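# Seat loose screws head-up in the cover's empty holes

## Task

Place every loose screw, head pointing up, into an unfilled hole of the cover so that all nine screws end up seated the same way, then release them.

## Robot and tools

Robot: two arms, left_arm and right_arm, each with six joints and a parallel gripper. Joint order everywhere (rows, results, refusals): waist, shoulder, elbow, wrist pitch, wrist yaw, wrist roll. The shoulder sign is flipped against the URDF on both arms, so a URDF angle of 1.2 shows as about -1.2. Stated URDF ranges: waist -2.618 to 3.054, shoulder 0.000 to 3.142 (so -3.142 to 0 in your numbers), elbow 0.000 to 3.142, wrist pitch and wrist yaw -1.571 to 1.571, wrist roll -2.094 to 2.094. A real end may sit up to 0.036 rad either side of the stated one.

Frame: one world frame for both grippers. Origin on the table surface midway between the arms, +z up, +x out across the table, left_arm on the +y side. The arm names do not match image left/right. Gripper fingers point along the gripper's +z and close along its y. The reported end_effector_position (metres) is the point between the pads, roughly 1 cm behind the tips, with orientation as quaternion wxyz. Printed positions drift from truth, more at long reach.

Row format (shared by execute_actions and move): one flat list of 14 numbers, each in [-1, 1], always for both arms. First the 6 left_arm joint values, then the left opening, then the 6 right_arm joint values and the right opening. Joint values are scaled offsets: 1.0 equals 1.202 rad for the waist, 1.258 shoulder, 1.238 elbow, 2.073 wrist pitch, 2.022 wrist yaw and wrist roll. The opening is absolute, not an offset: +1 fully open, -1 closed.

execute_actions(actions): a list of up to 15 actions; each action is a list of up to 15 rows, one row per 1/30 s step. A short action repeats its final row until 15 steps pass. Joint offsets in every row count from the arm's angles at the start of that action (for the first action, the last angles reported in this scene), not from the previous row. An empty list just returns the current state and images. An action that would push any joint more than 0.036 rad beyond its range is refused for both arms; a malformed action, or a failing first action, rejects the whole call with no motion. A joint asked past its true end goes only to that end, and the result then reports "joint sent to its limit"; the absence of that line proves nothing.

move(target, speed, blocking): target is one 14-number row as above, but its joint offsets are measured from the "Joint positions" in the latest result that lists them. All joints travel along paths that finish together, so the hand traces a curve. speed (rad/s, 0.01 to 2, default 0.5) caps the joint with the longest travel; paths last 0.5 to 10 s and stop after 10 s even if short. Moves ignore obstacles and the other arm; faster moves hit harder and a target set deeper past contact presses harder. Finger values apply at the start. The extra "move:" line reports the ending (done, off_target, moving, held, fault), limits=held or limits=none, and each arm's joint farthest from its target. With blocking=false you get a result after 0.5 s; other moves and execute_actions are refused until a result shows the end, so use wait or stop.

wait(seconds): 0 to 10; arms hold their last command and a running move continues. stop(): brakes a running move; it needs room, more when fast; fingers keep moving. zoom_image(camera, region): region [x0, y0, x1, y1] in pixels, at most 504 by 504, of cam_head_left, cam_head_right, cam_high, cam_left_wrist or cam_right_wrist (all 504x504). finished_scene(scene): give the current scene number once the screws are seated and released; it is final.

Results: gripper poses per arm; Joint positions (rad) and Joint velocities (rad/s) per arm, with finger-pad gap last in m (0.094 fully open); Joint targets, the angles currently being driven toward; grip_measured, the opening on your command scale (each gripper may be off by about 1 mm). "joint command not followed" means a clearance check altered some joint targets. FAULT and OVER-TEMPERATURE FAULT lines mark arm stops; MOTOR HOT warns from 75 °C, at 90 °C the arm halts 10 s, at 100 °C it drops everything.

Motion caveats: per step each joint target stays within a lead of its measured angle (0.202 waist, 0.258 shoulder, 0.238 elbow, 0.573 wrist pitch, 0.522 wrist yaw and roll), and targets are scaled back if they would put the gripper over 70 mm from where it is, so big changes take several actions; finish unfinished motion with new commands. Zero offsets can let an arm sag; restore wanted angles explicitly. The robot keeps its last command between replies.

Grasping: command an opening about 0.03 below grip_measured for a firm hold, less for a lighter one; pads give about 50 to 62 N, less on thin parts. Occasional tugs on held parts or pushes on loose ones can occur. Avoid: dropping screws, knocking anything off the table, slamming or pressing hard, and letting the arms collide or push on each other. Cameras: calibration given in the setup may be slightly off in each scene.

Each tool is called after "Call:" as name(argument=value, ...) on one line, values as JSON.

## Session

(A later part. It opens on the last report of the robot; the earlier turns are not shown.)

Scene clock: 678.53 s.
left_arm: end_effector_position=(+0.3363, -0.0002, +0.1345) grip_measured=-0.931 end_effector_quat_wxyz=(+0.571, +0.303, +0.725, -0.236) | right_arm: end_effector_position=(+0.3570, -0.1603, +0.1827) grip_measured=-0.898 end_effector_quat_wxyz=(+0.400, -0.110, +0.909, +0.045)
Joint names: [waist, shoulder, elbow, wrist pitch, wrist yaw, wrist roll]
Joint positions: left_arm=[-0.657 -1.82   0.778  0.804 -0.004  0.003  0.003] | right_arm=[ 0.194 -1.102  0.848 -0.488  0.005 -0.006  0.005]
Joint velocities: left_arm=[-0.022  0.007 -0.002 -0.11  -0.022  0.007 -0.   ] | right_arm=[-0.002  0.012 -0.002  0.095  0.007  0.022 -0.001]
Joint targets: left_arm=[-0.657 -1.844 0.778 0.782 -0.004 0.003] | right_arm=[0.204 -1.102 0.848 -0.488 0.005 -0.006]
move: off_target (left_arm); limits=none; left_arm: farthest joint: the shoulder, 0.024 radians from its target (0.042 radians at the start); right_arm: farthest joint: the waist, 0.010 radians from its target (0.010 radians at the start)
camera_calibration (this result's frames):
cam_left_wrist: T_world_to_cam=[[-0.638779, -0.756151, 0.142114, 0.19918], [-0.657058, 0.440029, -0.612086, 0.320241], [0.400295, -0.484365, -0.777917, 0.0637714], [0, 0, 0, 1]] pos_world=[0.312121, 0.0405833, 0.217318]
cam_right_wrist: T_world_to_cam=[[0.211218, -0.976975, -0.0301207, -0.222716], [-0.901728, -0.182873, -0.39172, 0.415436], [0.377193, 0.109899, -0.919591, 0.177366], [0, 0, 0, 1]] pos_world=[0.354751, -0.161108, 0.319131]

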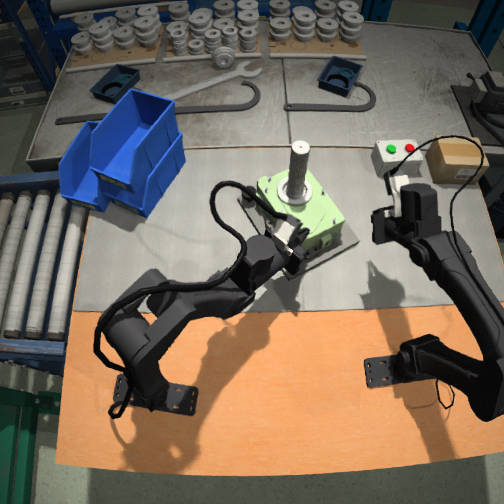

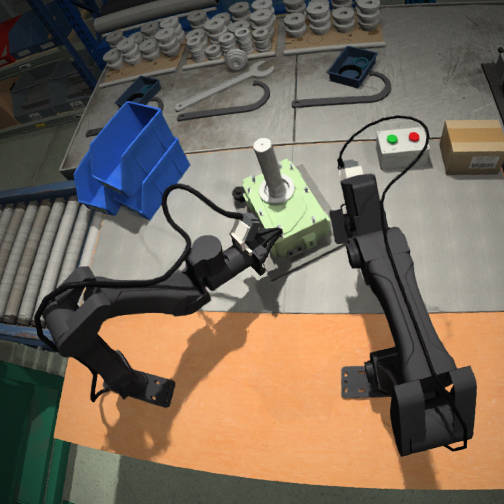

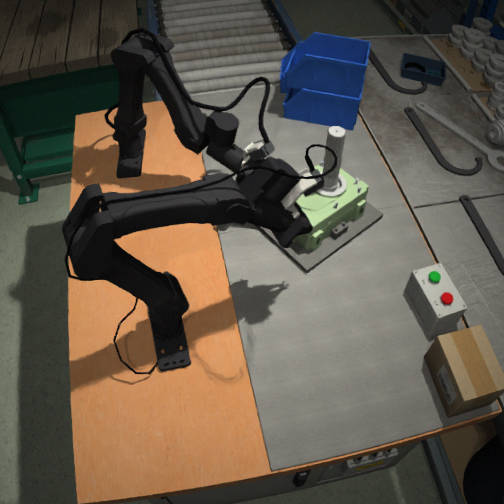

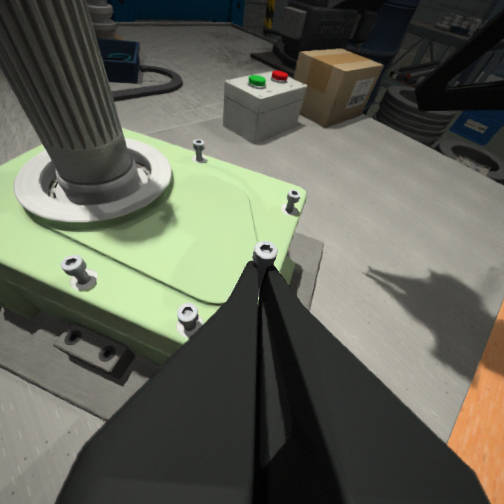

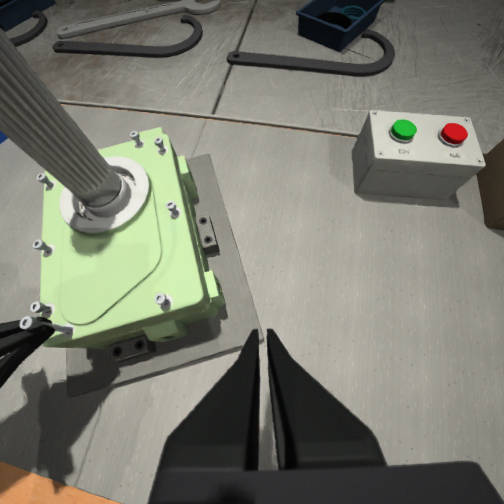

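In, a few mm. Release with a small opening.

Call:
execute_actions(actions=[[[0,0,0,0,0,0,-0.75,0.008,0,0,0,0,0,-0.9]],[[0,0,0,0,0,0,-0.75,0.008,0,0,0,0,0,-0.9]]])

Call:
move(target=[0,0.2,0,0,0,0,-0.75,0.008,0,0,0,0,0,-0.9], speed=0.2)

Call:
zoom_image(camera="cam_right_wrist", region=[0,120,240,360])

Scene clock: 685.70 s.
left_arm: end_effector_position=(+0.3363, -0.0002, +0.1348) grip_measured=-0.753 end_effector_quat_wxyz=(+0.572, +0.303, +0.725, -0.236) | right_arm: end_effector_position=(+0.3570, -0.1603, +0.1827) grip_measured=-0.898 end_effector_quat_wxyz=(+0.400, -0.110, +0.909, +0.045)
Joint names: [waist, shoulder, elbow, wrist pitch, wrist yaw, wrist roll]
Joint positions: left_arm=[-0.657 -1.82   0.778  0.805 -0.004  0.003  0.012] | right_arm=[ 0.194 -1.102  0.848 -0.488  0.005 -0.006  0.005]
Joint velocities: left_arm=[ 0.007 -0.017 -0.027 -0.066 -0.007 -0.081  0.   ] | right_arm=[-0.037 -0.002  0.007  0.037 -0.037 -0.051 -0.001]
Joint targets: left_arm=[-0.657 -1.820 0.778 0.805 -0.004 0.003] | right_arm=[0.204 -1.102 0.848 -0.488 0.005 -0.006]
camera_calibration (this result's frames):
cam_left_wrist: T_world_to_cam=[[-0.638894, -0.756035, 0.142216, 0.199159], [-0.656565, 0.439531, -0.612972, 0.320416], [0.40092, -0.484998, -0.7772, 0.0636374], [0, 0, 0, 1]] pos_world=[0.312102, 0.0406028, 0.217541]
cam_right_wrist: T_world_to_cam=[[0.211218, -0.976975, -0.0301207, -0.222716], [-0.901728, -0.182873, -0.39172, 0.415436], [0.377193, 0.109899, -0.919591, 0.177366], [0, 0, 0, 1]] pos_world=[0.354751, -0.161108, 0.319131]

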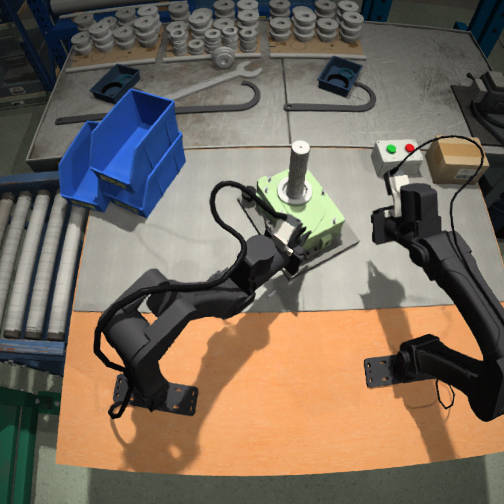

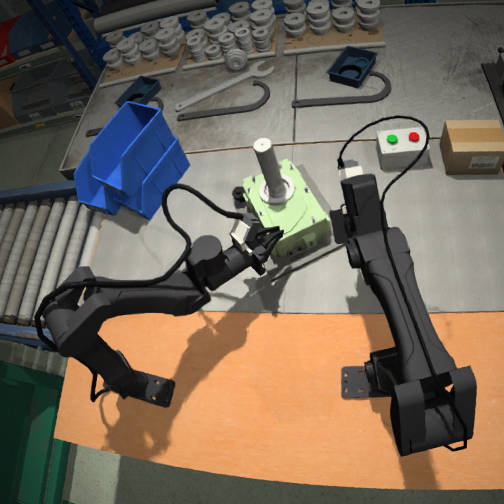

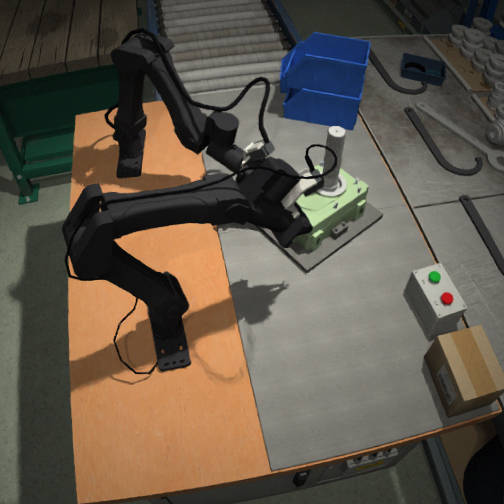

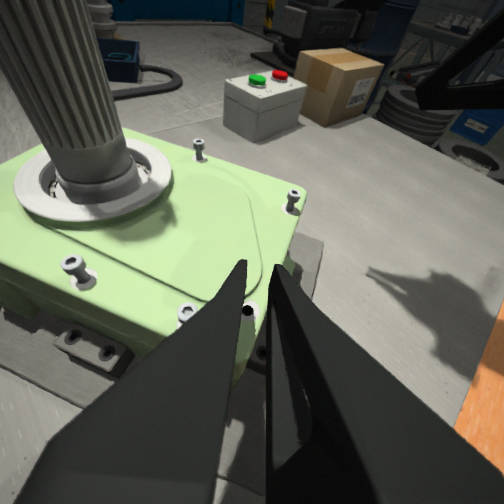

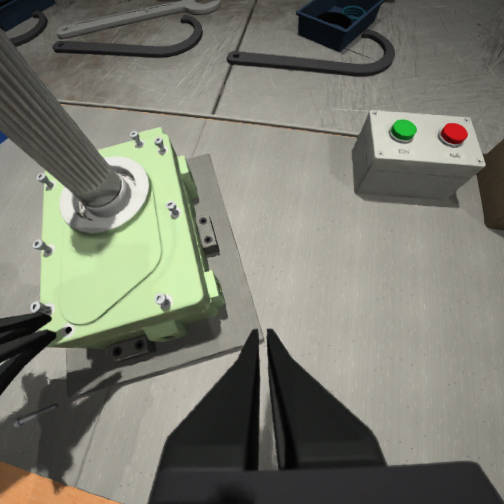

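Scene clock: 687.30 s.
left_arm: end_effector_position=(+0.3247, +0.0116, +0.2450) grip_measured=-0.753 end_effector_quat_wxyz=(+0.651, +0.273, +0.654, -0.270) | right_arm: end_effector_position=(+0.3570, -0.1603, +0.1827) grip_measured=-0.898 end_effector_quat_wxyz=(+0.400, -0.110, +0.909, +0.045)
Joint names: [waist, shoulder, elbow, wrist pitch, wrist yaw, wrist roll]
Joint positions: left_arm=[-0.657 -1.588  0.778  0.805 -0.004  0.003  0.012] | right_arm=[ 0.194 -1.102  0.848 -0.488  0.005 -0.006  0.005]
Joint velocities: left_arm=[-0.007 -0.002 -0.012  0.022 -0.051 -0.007  0.001] | right_arm=[-0.007  0.002 -0.002 -0.081  0.022  0.066 -0.001]
Joint targets: left_arm=[-0.657 -1.568 0.778 0.805 -0.004 0.003] | right_arm=[0.204 -1.102 0.848 -0.488 0.005 -0.006]
move: done; limits=none; left_arm: farthest joint: the shoulder, 0.020 radians from its target (0.251 radians at the start); right_arm: farthest joint: the waist, 0.010 radians from its target (0.010 radians at the start)
camera_calibration (this result's frames):
cam_left_wrist: T_world_to_cam=[[-0.663496, -0.731122, 0.158854, 0.188582], [-0.543206, 0.324736, -0.774257, 0.379206], [0.51449, -0.600006, -0.612611, 0.0837871], [0, 0, 0, 1]] pos_world=[0.288003, 0.0650074, 0.314975]
cam_right_wrist: T_world_to_cam=[[0.211218, -0.976975, -0.0301207, -0.222716], [-0.901728, -0.182873, -0.39172, 0.415436], [0.377193, 0.109899, -0.919591, 0.177366], [0, 0, 0, 1]] pos_world=[0.354751, -0.161108, 0.319131]

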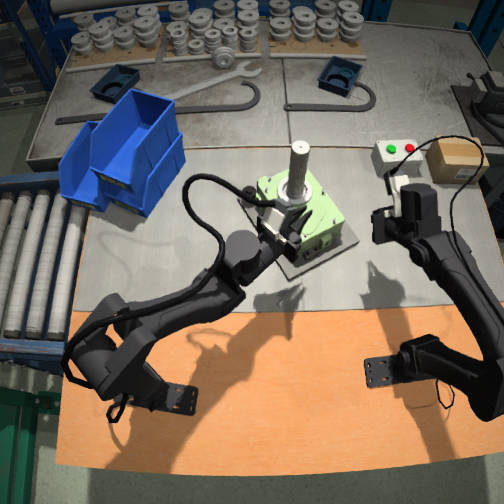

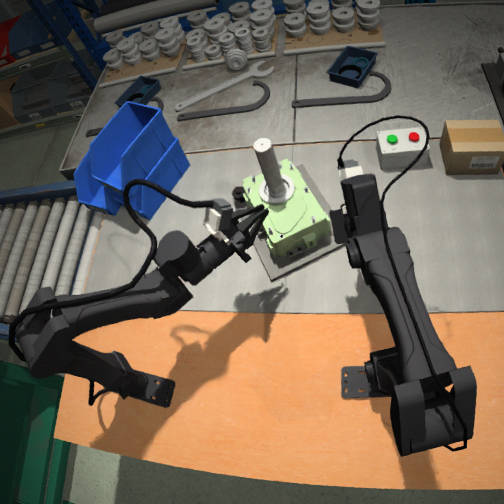

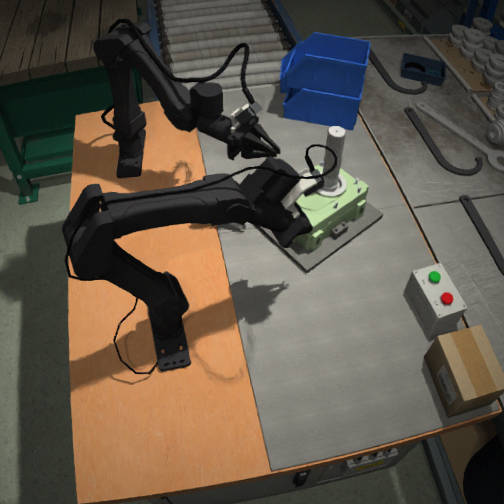

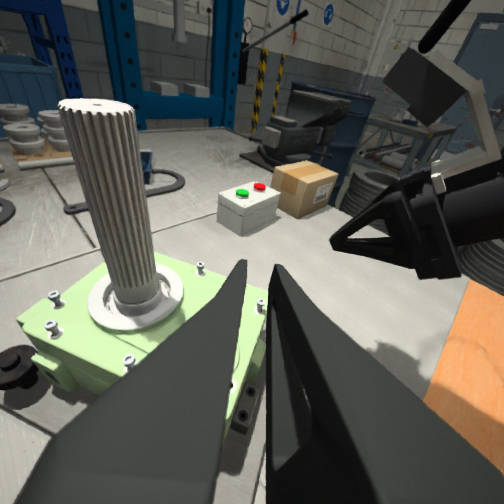

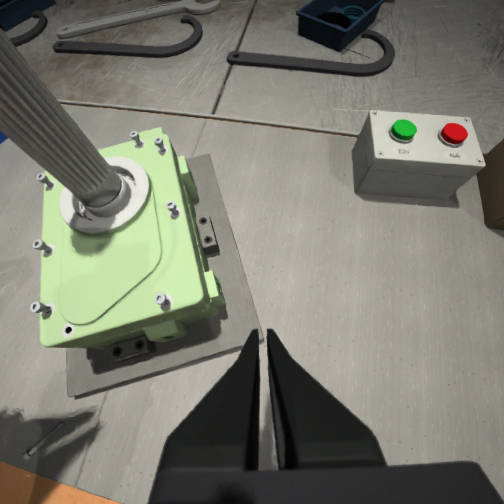

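Region (0, 120, 240, 360) of cam_right_wrist's 504x504 image, scaled by 2.100, with more detail than that image has.

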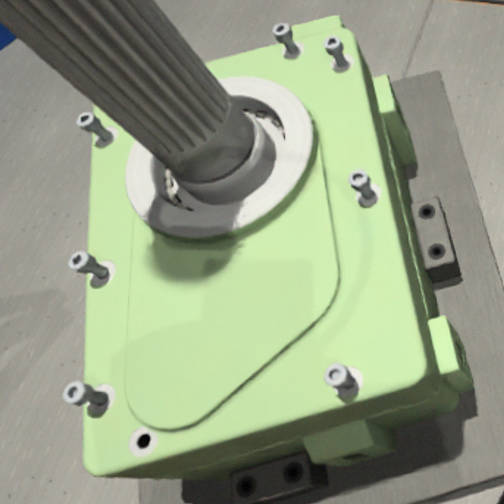

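Call:
move(target=[-0.08,0.05,0.45,-1.0,0,0,-0.45,0.008,0,0,0,0,0,-0.9], speed=0.8)

Scene clock: 701.27 s.
left_arm: end_effector_position=(+0.1662, +0.1364, +0.1353) grip_measured=-0.453 end_effector_quat_wxyz=(+0.038, +0.426, +0.904, -0.016) | right_arm: end_effector_position=(+0.3570, -0.1603, +0.1827) grip_measured=-0.898 end_effector_quat_wxyz=(+0.400, -0.110, +0.909, +0.045)
Joint names: [waist, shoulder, elbow, wrist pitch, wrist yaw, wrist roll]
Joint positions: left_arm=[-0.744 -1.547  1.309 -1.25  -0.004  0.003  0.026] | right_arm=[ 0.194 -1.102  0.848 -0.488  0.005 -0.006  0.005]
Joint velocities: left_arm=[-0.007  0.007 -0.002  0.037 -0.081 -0.095 -0.001] | right_arm=[ 0.002 -0.012  0.007  0.022 -0.022 -0.007 -0.   ]
Joint targets: left_arm=[-0.753 -1.525 1.335 -1.268 -0.004 0.003] | right_arm=[0.204 -1.102 0.848 -0.488 0.005 -0.006]
move: off_target (left_arm); limits=none; left_arm: farthest joint: the elbow, 0.026 radians from its target (0.557 radians at the start); right_arm: farthest joint: the waist, 0.010 radians from its target (0.010 radians at the start)
camera_calibration (this result's frames):
cam_left_wrist: T_world_to_cam=[[-0.655247, -0.754363, -0.0398525, 0.220874], [-0.64827, 0.534443, 0.542325, -0.0216327], [-0.387811, 0.381192, -0.839223, 0.21986], [0, 0, 0, 1]] pos_world=[0.215968, 0.0943714, 0.205046]
cam_right_wrist: T_world_to_cam=[[0.211218, -0.976975, -0.0301207, -0.222716], [-0.901728, -0.182873, -0.39172, 0.415436], [0.377193, 0.109899, -0.919591, 0.177366], [0, 0, 0, 1]] pos_world=[0.354751, -0.161108, 0.319131]

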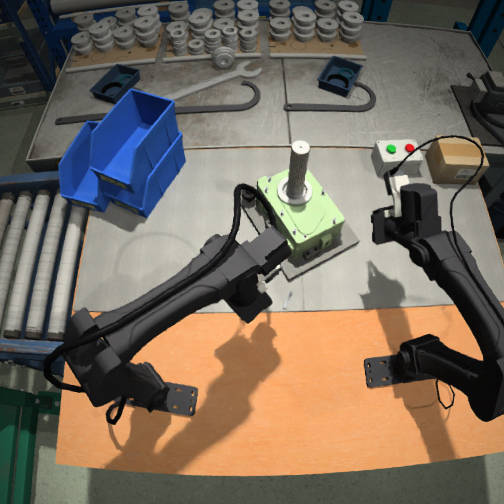

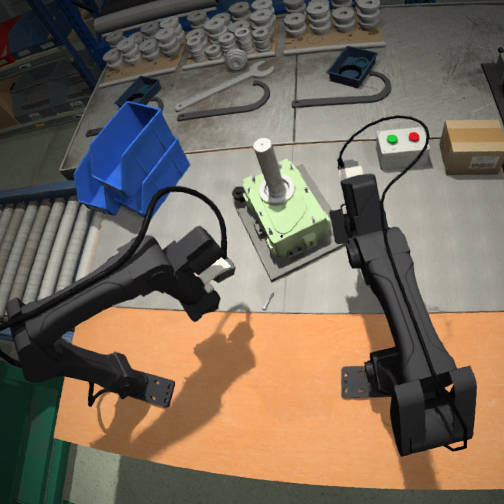

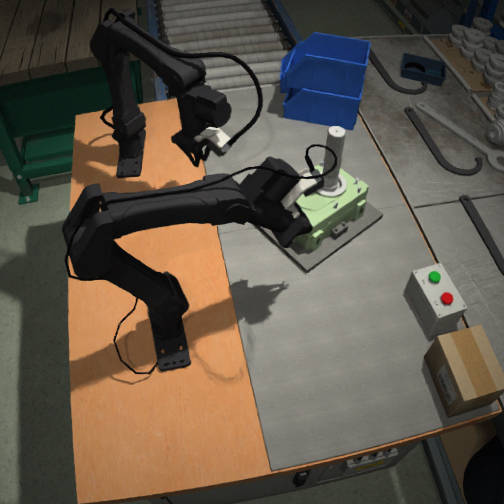

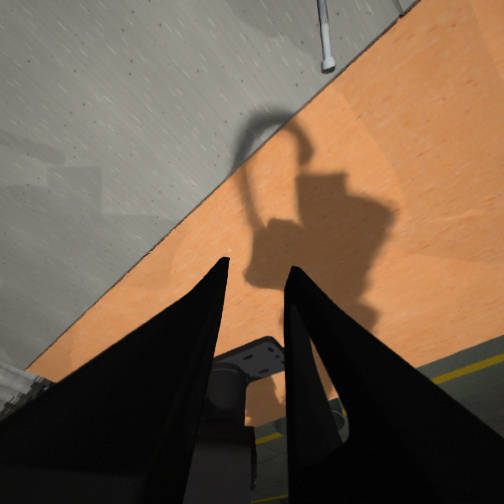

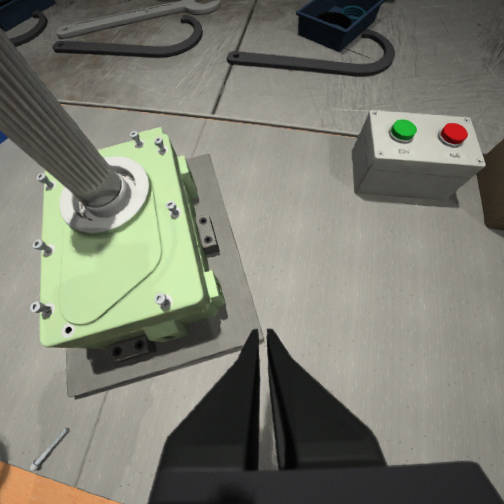

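Call:
move(target=[0.4,0.1,0,0.2,0,0,-0.45,0.72,-0.08,0.22,-0.28,0.1,-0.805,-0.45], speed=0.6)

Scene clock: 729.37 s.
left_arm: end_effector_position=(+0.3276, +0.2096, +0.1992) grip_measured=-0.453 end_effector_quat_wxyz=(+0.283, +0.193, +0.938, -0.056) | right_arm: end_effector_position=(+0.1866, -0.0151, +0.1754) grip_measured=-0.452 end_effector_quat_wxyz=(-0.174, +0.947, -0.223, +0.152)
Joint names: [waist, shoulder, elbow, wrist pitch, wrist yaw, wrist roll]
Joint positions: left_arm=[-0.271 -1.446  1.309 -0.849 -0.004  0.003  0.026] | right_arm=[ 1.049 -1.188  1.088 -1.049  0.206 -1.631  0.026]
Joint velocities: left_arm=[-0.017 -0.002 -0.032  0.022 -0.007 -0.022 -0.001] | right_arm=[-0.007  0.017  0.007 -0.037  0.081  0.037  0.   ]
Joint targets: left_arm=[-0.264 -1.422 1.309 -0.835 -0.004 0.003] | right_arm=[1.059 -1.203 1.120 -1.069 0.207 -1.633]
move: off_target (left_arm, right_arm); limits=none; left_arm: farthest joint: the shoulder, 0.025 radians from its target (0.126 radians at the start); right_arm: farthest joint: the elbow, 0.033 radians from its target (0.272 radians at the start)
camera_calibration (this result's frames):
cam_left_wrist: T_world_to_cam=[[-0.239737, -0.969863, 0.0434939, 0.276748], [-0.966972, 0.242537, 0.0783653, 0.267261], [-0.0865525, -0.0232703, -0.995975, 0.32547], [0, 0, 0, 1]] pos_world=[0.35295, 0.211161, 0.291179]
cam_right_wrist: T_world_to_cam=[[0.409036, 0.819825, 0.40072, -0.130398], [0.612035, -0.572193, 0.545901, -0.167326], [0.676833, 0.0219621, -0.735809, 0.129509], [0, 0, 0, 1]] pos_world=[0.0680907, 0.00831647, 0.23889]

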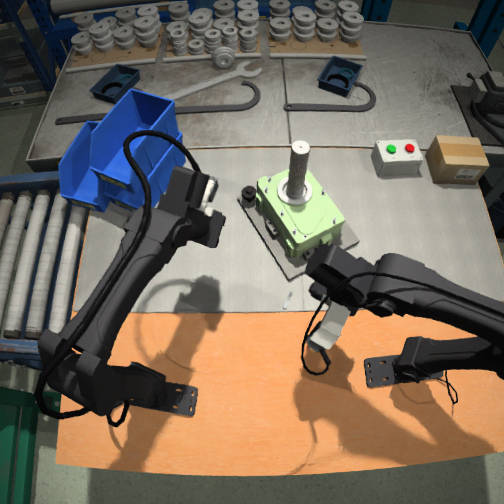

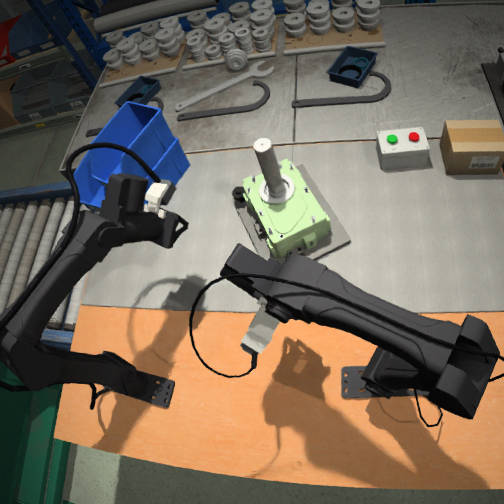

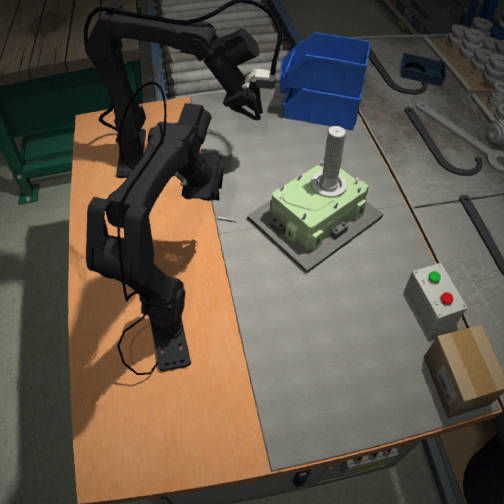

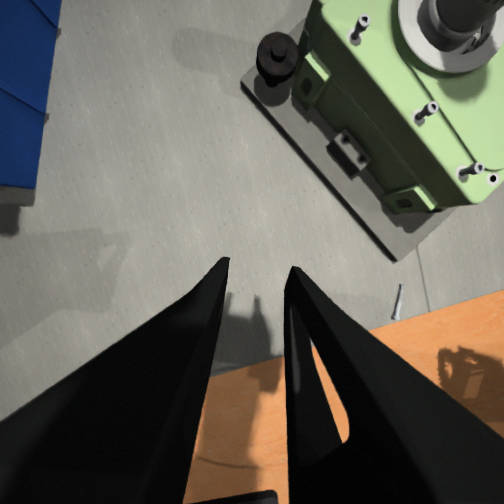

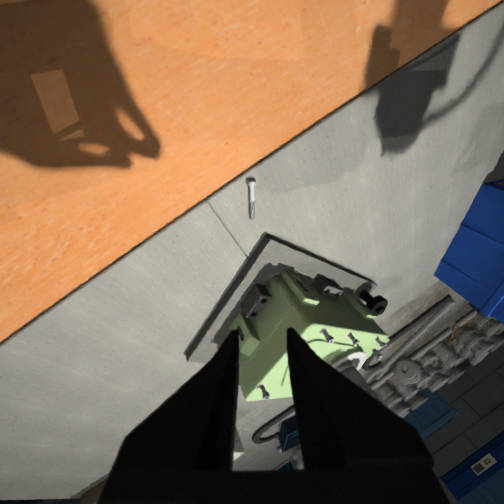

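Signs are right. Go to hover.

Call:
move(target=[0,0.02,0,0,0,0,-0.45,0.012,-0.532,0.225,0,0,0,-0.45], speed=0.35)

Scene clock: 734.40 s.
left_arm: end_effector_position=(+0.3276, +0.2096, +0.1992) grip_measured=-0.453 end_effector_quat_wxyz=(+0.283, +0.193, +0.938, -0.056) | right_arm: end_effector_position=(+0.2168, +0.0433, +0.0588) grip_measured=-0.452 end_effector_quat_wxyz=(+0.023, +0.973, -0.206, +0.100)
Joint names: [waist, shoulder, elbow, wrist pitch, wrist yaw, wrist roll]
Joint positions: left_arm=[-0.271 -1.446  1.309 -0.849 -0.004  0.003  0.026] | right_arm=[ 1.049 -1.85   1.332 -1.045  0.206 -1.631  0.026]
Joint velocities: left_arm=[ 0.007  0.002  0.007 -0.007  0.007  0.037  0.   ] | right_arm=[ 0.002  0.027 -0.012 -0.037  0.022 -0.066 -0.001]
Joint targets: left_arm=[-0.271 -1.421 1.309 -0.849 -0.004 0.003] | right_arm=[1.064 -1.857 1.366 -1.048 0.206 -1.631]
move: off_target (left_arm, right_arm); limits=none; left_arm: farthest joint: the shoulder, 0.025 radians from its target (0.025 radians at the start); right_arm: farthest joint: the elbow, 0.034 radians from its target (0.279 radians at the start)
camera_calibration (this result's frames):
cam_left_wrist: T_world_to_cam=[[-0.239737, -0.969863, 0.0434939, 0.276748], [-0.966972, 0.242537, 0.0783653, 0.267261], [-0.0865525, -0.0232703, -0.995975, 0.32547], [0, 0, 0, 1]] pos_world=[0.35295, 0.211161, 0.291179]
cam_right_wrist: T_world_to_cam=[[0.447217, 0.894425, -0.00125474, -0.13187], [0.721791, -0.36007, 0.591073, -0.124365], [0.528218, -0.265243, -0.806617, 0.0707619], [0, 0, 0, 1]] pos_world=[0.111362, 0.0919373, 0.130421]

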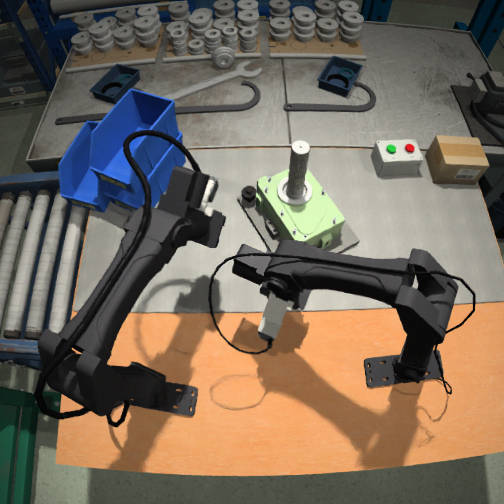

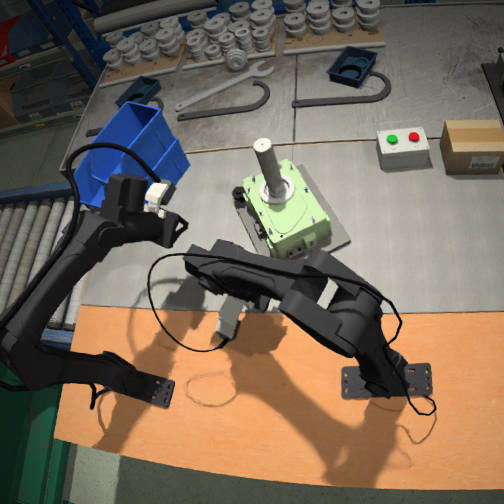

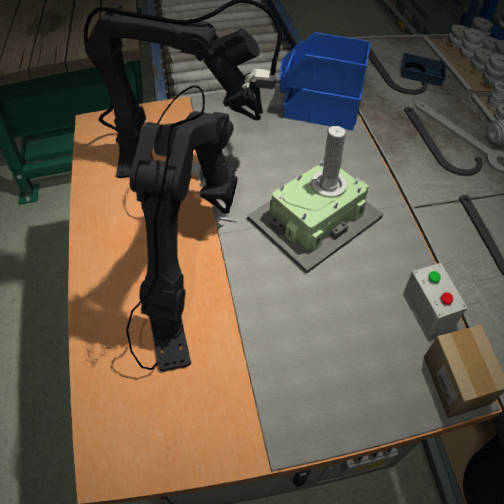

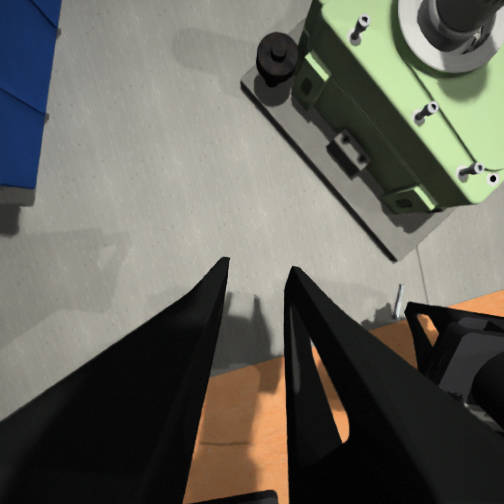

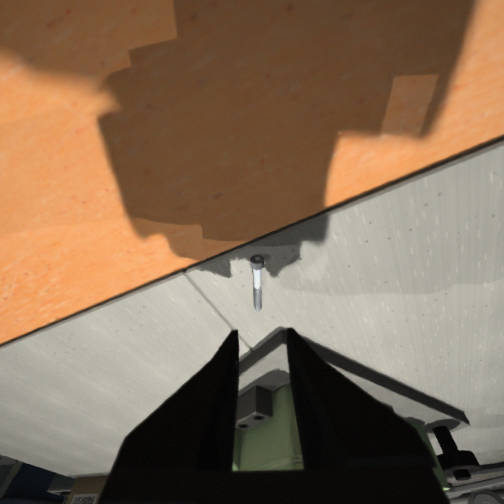

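Call:
move(target=[0,0.02,0,0,0,0,-0.45,0.03,-0.042,-0.107,0.081,0,0,-0.45], speed=0.1)

Scene clock: 743.17 s.
left_arm: end_effector_position=(+0.3276, +0.2096, +0.1992) grip_measured=-0.453 end_effector_quat_wxyz=(+0.283, +0.193, +0.938, -0.056) | right_arm: end_effector_position=(+0.2096, +0.0476, +0.0203) grip_measured=-0.452 end_effector_quat_wxyz=(+0.017, +0.975, -0.194, +0.103)
Joint names: [waist, shoulder, elbow, wrist pitch, wrist yaw, wrist roll]
Joint positions: left_arm=[-0.271 -1.446  1.309 -0.849 -0.004  0.003  0.026] | right_arm=[ 1.075 -1.888  1.221 -0.883  0.208 -1.631  0.026]
Joint velocities: left_arm=[ 0.007  0.002 -0.017  0.007  0.051 -0.022 -0.   ] | right_arm=[-0.002  0.017  0.002  0.051  0.007 -0.037 -0.   ]
Joint targets: left_arm=[-0.271 -1.421 1.309 -0.849 -0.004 0.003] | right_arm=[1.085 -1.902 1.200 -0.877 0.207 -1.631]
move: off_target (left_arm, right_arm); limits=none; left_arm: farthest joint: the shoulder, 0.025 radians from its target (0.025 radians at the start); right_arm: farthest joint: the elbow, 0.021 radians from its target (0.133 radians at the start)
camera_calibration (this result's frames):
cam_left_wrist: T_world_to_cam=[[-0.239737, -0.969863, 0.0434939, 0.276748], [-0.966972, 0.242537, 0.0783653, 0.267261], [-0.0865525, -0.0232703, -0.995975, 0.32547], [0, 0, 0, 1]] pos_world=[0.35295, 0.211161, 0.291179]
cam_right_wrist: T_world_to_cam=[[0.424199, 0.905508, 0.0105538, -0.128424], [0.727088, -0.347516, 0.592095, -0.0965604], [0.539814, -0.243492, -0.805799, 0.0412069], [0, 0, 0, 1]] pos_world=[0.102441, 0.0927663, 0.0917327]

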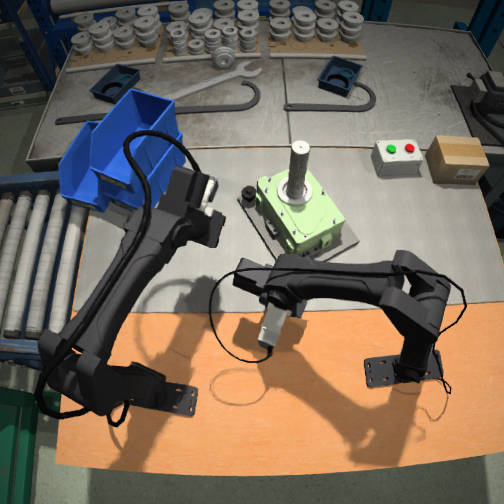

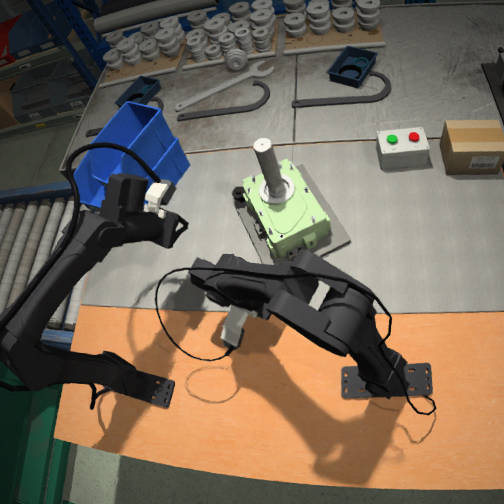

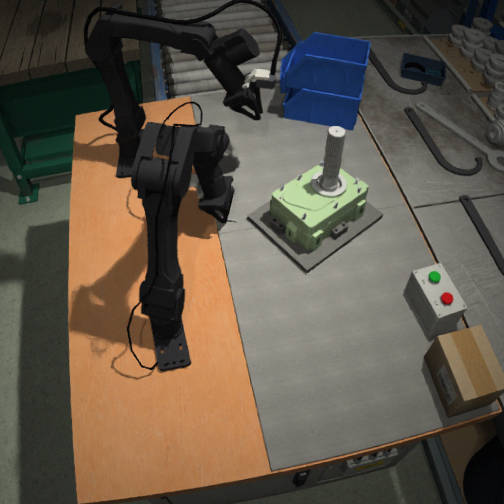

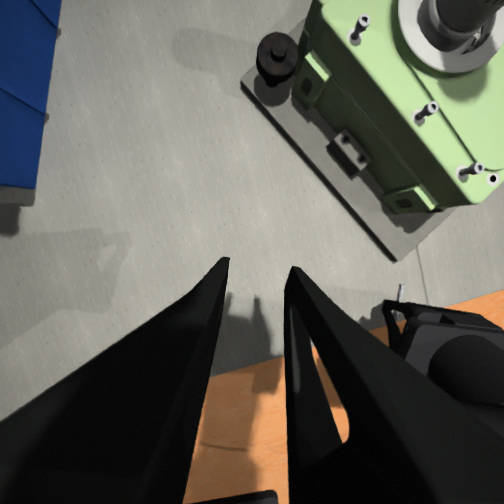

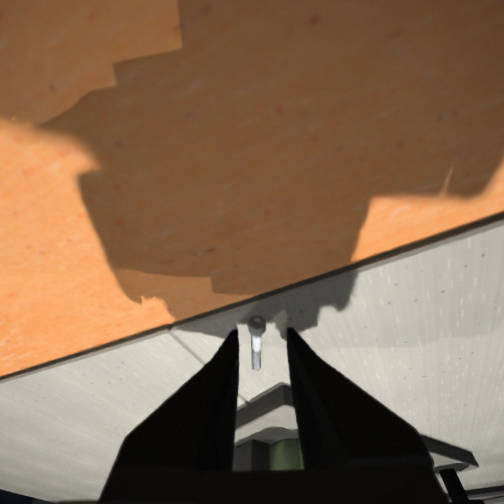

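Call:
execute_actions(actions=[[[0,0.02,0,0,0,0,-0.45,0,-0.012,-0.03,0.003,0,0,-0.45]],[[0,0.02,0,0,0,0,-0.45,0,-0.012,-0.022,0.003,0,0,-0.8]],[[0,0.02,0,0,0,0,-0.45,0,-0.012,-0.018,0,0,0,-0.97]],[[0,0.02,0,0,0,0,-0.45,0,0,-0.01,0,0,0,-0.97]]])

Scene clock: 750.10 s.
left_arm: end_effector_position=(+0.3276, +0.2096, +0.1992) grip_measured=-0.453 end_effector_quat_wxyz=(+0.283, +0.193, +0.938, -0.056) | right_arm: end_effector_position=(+0.2117, +0.0508, +0.0199) grip_measured=-0.935 end_effector_quat_wxyz=(+0.009, +0.975, -0.195, +0.106)
Joint names: [waist, shoulder, elbow, wrist pitch, wrist yaw, wrist roll]
Joint positions: left_arm=[-0.271 -1.446  1.309 -0.849 -0.004  0.003  0.026] | right_arm=[ 1.075 -1.888  1.218 -0.864  0.211 -1.631  0.003]
Joint velocities: left_arm=[-0.002 -0.007 -0.002 -0.037 -0.037 -0.022 -0.   ] | right_arm=[ 0.002  0.017  0.002 -0.007  0.007  0.022 -0.001]
Joint targets: left_arm=[-0.271 -1.421 1.309 -0.849 -0.004 0.003] | right_arm=[1.075 -1.888 1.206 -0.864 0.211 -1.631]
camera_calibration (this result's frames):
cam_left_wrist: T_world_to_cam=[[-0.239737, -0.969863, 0.0434939, 0.276748], [-0.966972, 0.242537, 0.0783653, 0.267261], [-0.0865525, -0.0232703, -0.995975, 0.32547], [0, 0, 0, 1]] pos_world=[0.35295, 0.211161, 0.291179]
cam_right_wrist: T_world_to_cam=[[0.424087, 0.90521, 0.0272917, -0.132529], [0.72108, -0.355748, 0.594549, -0.0951378], [0.5479, -0.232461, -0.803596, 0.0382004], [0, 0, 0, 1]] pos_world=[0.103876, 0.0950019, 0.0908787]

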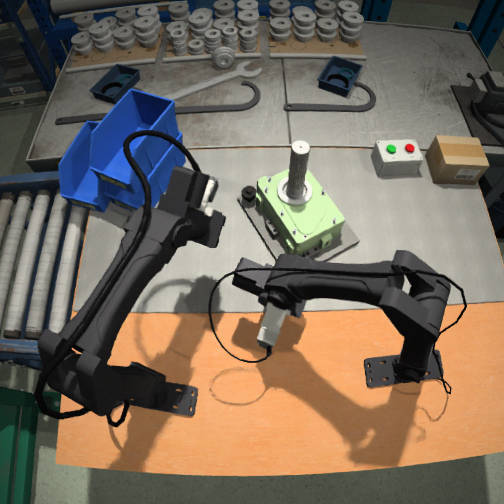

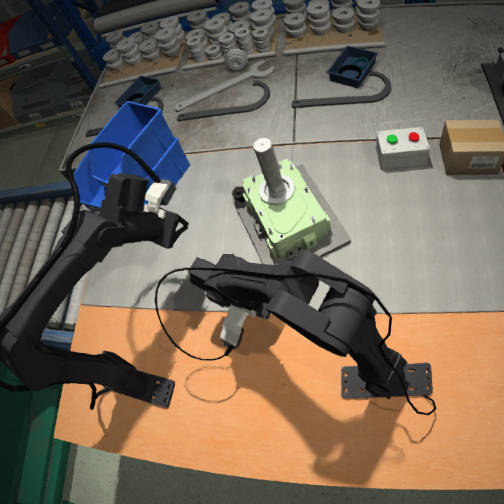

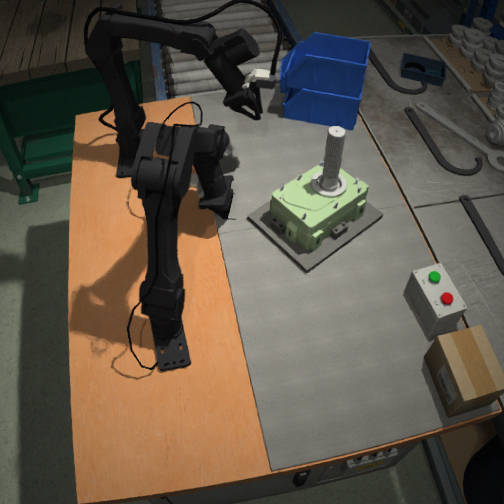

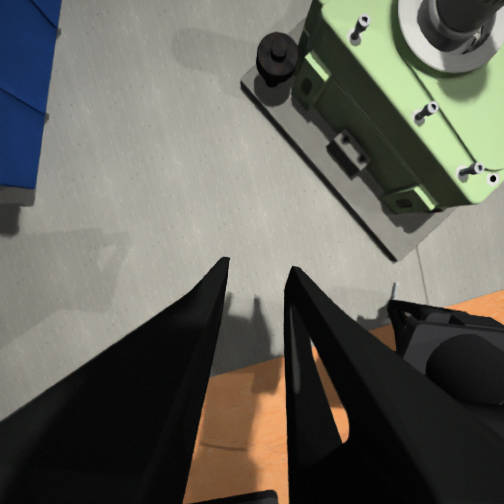

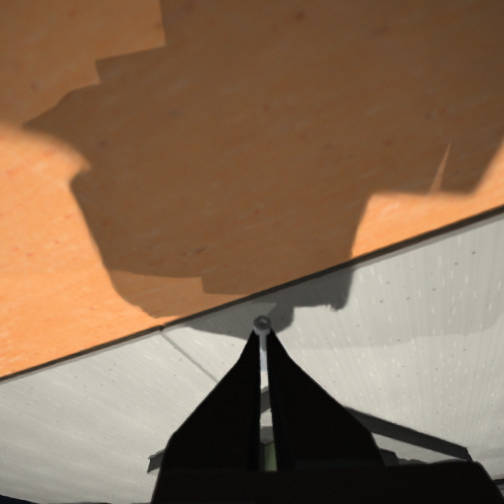

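Call:
move(target=[-0.15,0.02,0,0,0,0,-0.9,0,0.64,0,0,0,0,-0.97], speed=0.4)

Call:
move(target=[0,0.02,0,0,0,0,-0.9,-0.392,0,-0.55,0.675,-0.107,0.81,-0.97], speed=0.6)

Scene clock: 761.83 s.
left_arm: end_effector_position=(+0.2974, +0.1525, +0.1992) grip_measured=-0.897 end_effector_quat_wxyz=(+0.277, +0.273, +0.918, -0.080) | right_arm: end_effector_position=(+0.2011, +0.0288, +0.2769) grip_measured=-0.935 end_effector_quat_wxyz=(-0.362, +0.885, -0.218, +0.195)
Joint names: [waist, shoulder, elbow, wrist pitch, wrist yaw, wrist roll]
Joint positions: left_arm=[-0.443 -1.446  1.309 -0.849 -0.004  0.003  0.005] | right_arm=[ 1.075 -1.099  1.218 -0.863  0.211 -1.632  0.003]
Joint velocities: left_arm=[ 0.002  0.017 -0.007 -0.007  0.007 -0.066  0.   ] | right_arm=[-0.002 -0.017 -0.007 -0.081  0.022 -0.051 -0.   ]
Joint targets: left_arm=[-0.451 -1.421 1.309 -0.849 -0.004 0.003] | right_arm=[1.075 -1.084 1.218 -0.864 0.211 -1.631]
move: off_target (left_arm); limits=none; left_arm: farthest joint: the shoulder, 0.025 radians from its target (0.025 radians at the start); right_arm: farthest joint: the shoulder, 0.016 radians from its target (0.806 radians at the start)
camera_calibration (this result's frames):
cam_left_wrist: T_world_to_cam=[[-0.402585, -0.914349, 0.0434939, 0.254111], [-0.91102, 0.404848, 0.0783653, 0.210492], [-0.0892616, -0.00807511, -0.995975, 0.320014], [0, 0, 0, 1]] pos_world=[0.322629, 0.149713, 0.291179]
cam_right_wrist: T_world_to_cam=[[0.285592, 0.621627, 0.729395, -0.273542], [0.537113, -0.734149, 0.415374, -0.150584], [0.793692, 0.27314, -0.543551, 0.109392], [0, 0, 0, 1]] pos_world=[0.0721787, 0.0296115, 0.321529]

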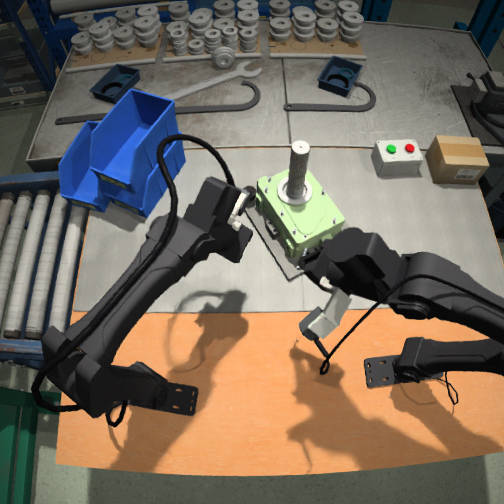

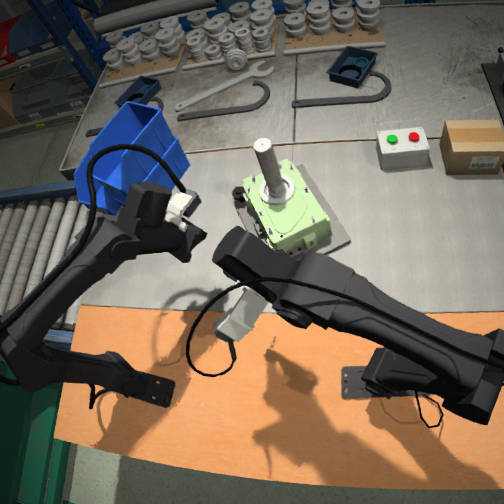

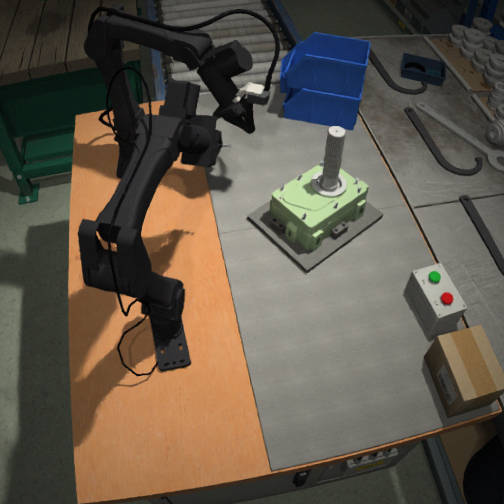

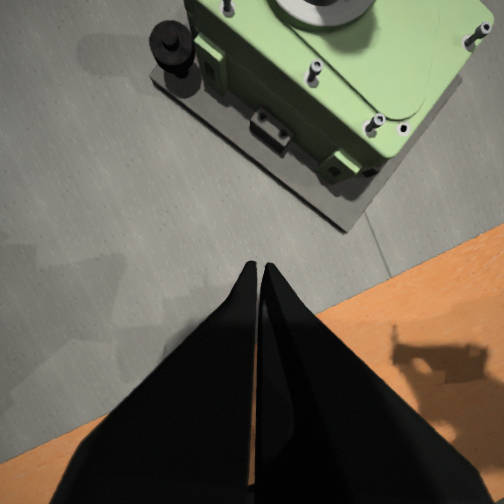

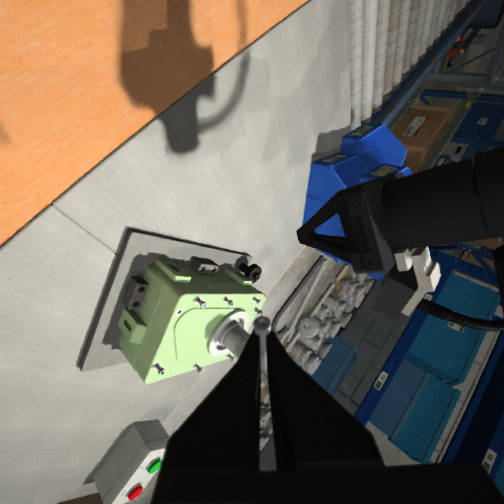

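Scene clock: 765.40 s.
left_arm: end_effector_position=(+0.2974, +0.1525, +0.1992) grip_measured=-0.897 end_effector_quat_wxyz=(+0.277, +0.273, +0.918, -0.080) | right_arm: end_effector_position=(+0.3377, -0.0009, +0.2739) grip_measured=-0.935 end_effector_quat_wxyz=(+0.664, -0.230, +0.675, +0.227)
Joint names: [waist, shoulder, elbow, wrist pitch, wrist yaw, wrist roll]
Joint positions: left_arm=[-0.443 -1.446  1.309 -0.849 -0.004  0.003  0.005] | right_arm=[ 0.614 -1.099  0.554  0.528 -0.    -0.     0.003]
Joint velocities: left_arm=[-0.012 -0.017  0.017 -0.007 -0.007  0.007 -0.001] | right_arm=[-0.022  0.012  0.012  0.081  0.022 -0.081 -0.001]
Joint targets: left_arm=[-0.443 -1.421 1.309 -0.849 -0.004 0.003] | right_arm=[0.604 -1.099 0.537 0.537 -0.006 0.006]
move: off_target (left_arm); limits=none; left_arm: farthest joint: the shoulder, 0.025 radians from its target (0.025 radians at the start); right_arm: farthest joint: the elbow, 0.017 radians from its target (0.681 radians at the start)
camera_calibration (this result's frames):
cam_left_wrist: T_world_to_cam=[[-0.402585, -0.914349, 0.0434939, 0.254111], [-0.91102, 0.404848, 0.0783653, 0.210492], [-0.0892616, -0.00807511, -0.995975, 0.320014], [0, 0, 0, 1]] pos_world=[0.322629, 0.149713, 0.291179]
cam_right_wrist: T_world_to_cam=[[0.615421, -0.786914, -0.0449726, -0.192453], [-0.362322, -0.231767, -0.902777, 0.420682], [0.699985, 0.571883, -0.427751, 0.0076445], [0, 0, 0, 1]] pos_world=[0.265511, -0.0583154, 0.374397]

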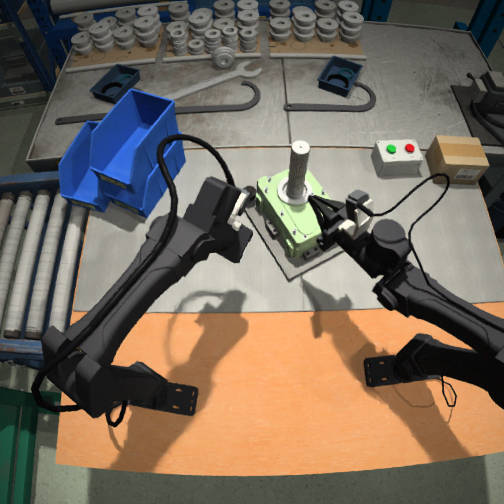

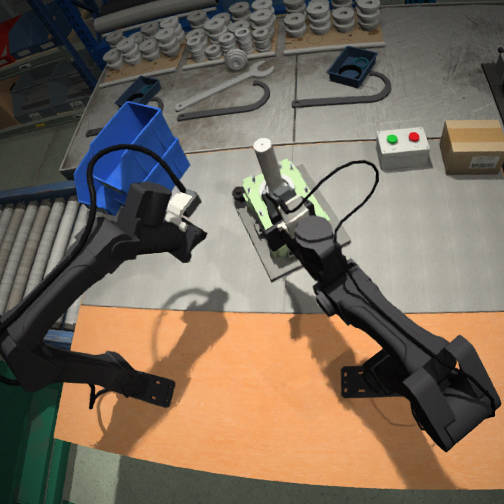

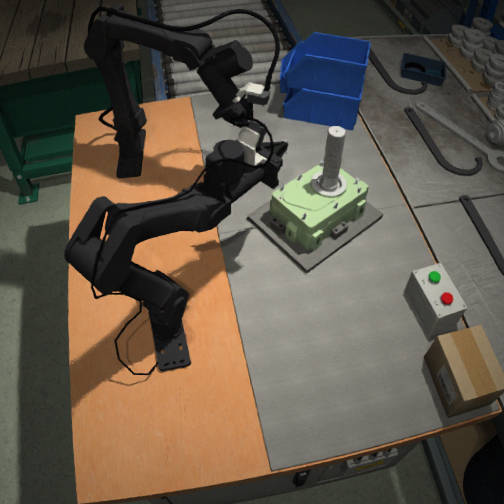

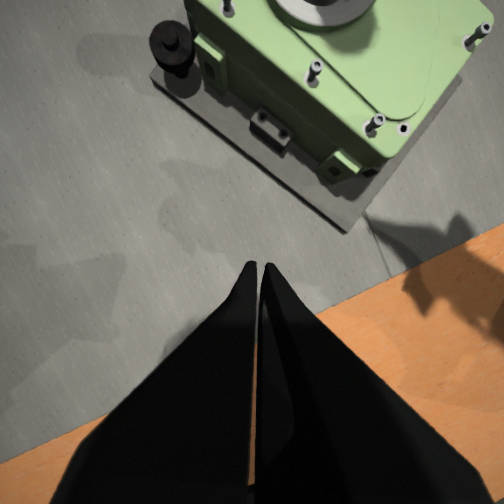

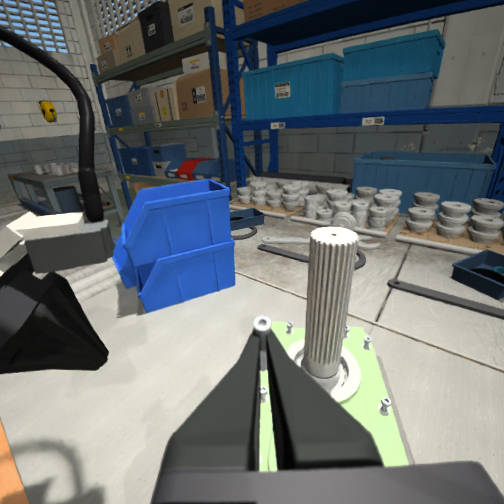

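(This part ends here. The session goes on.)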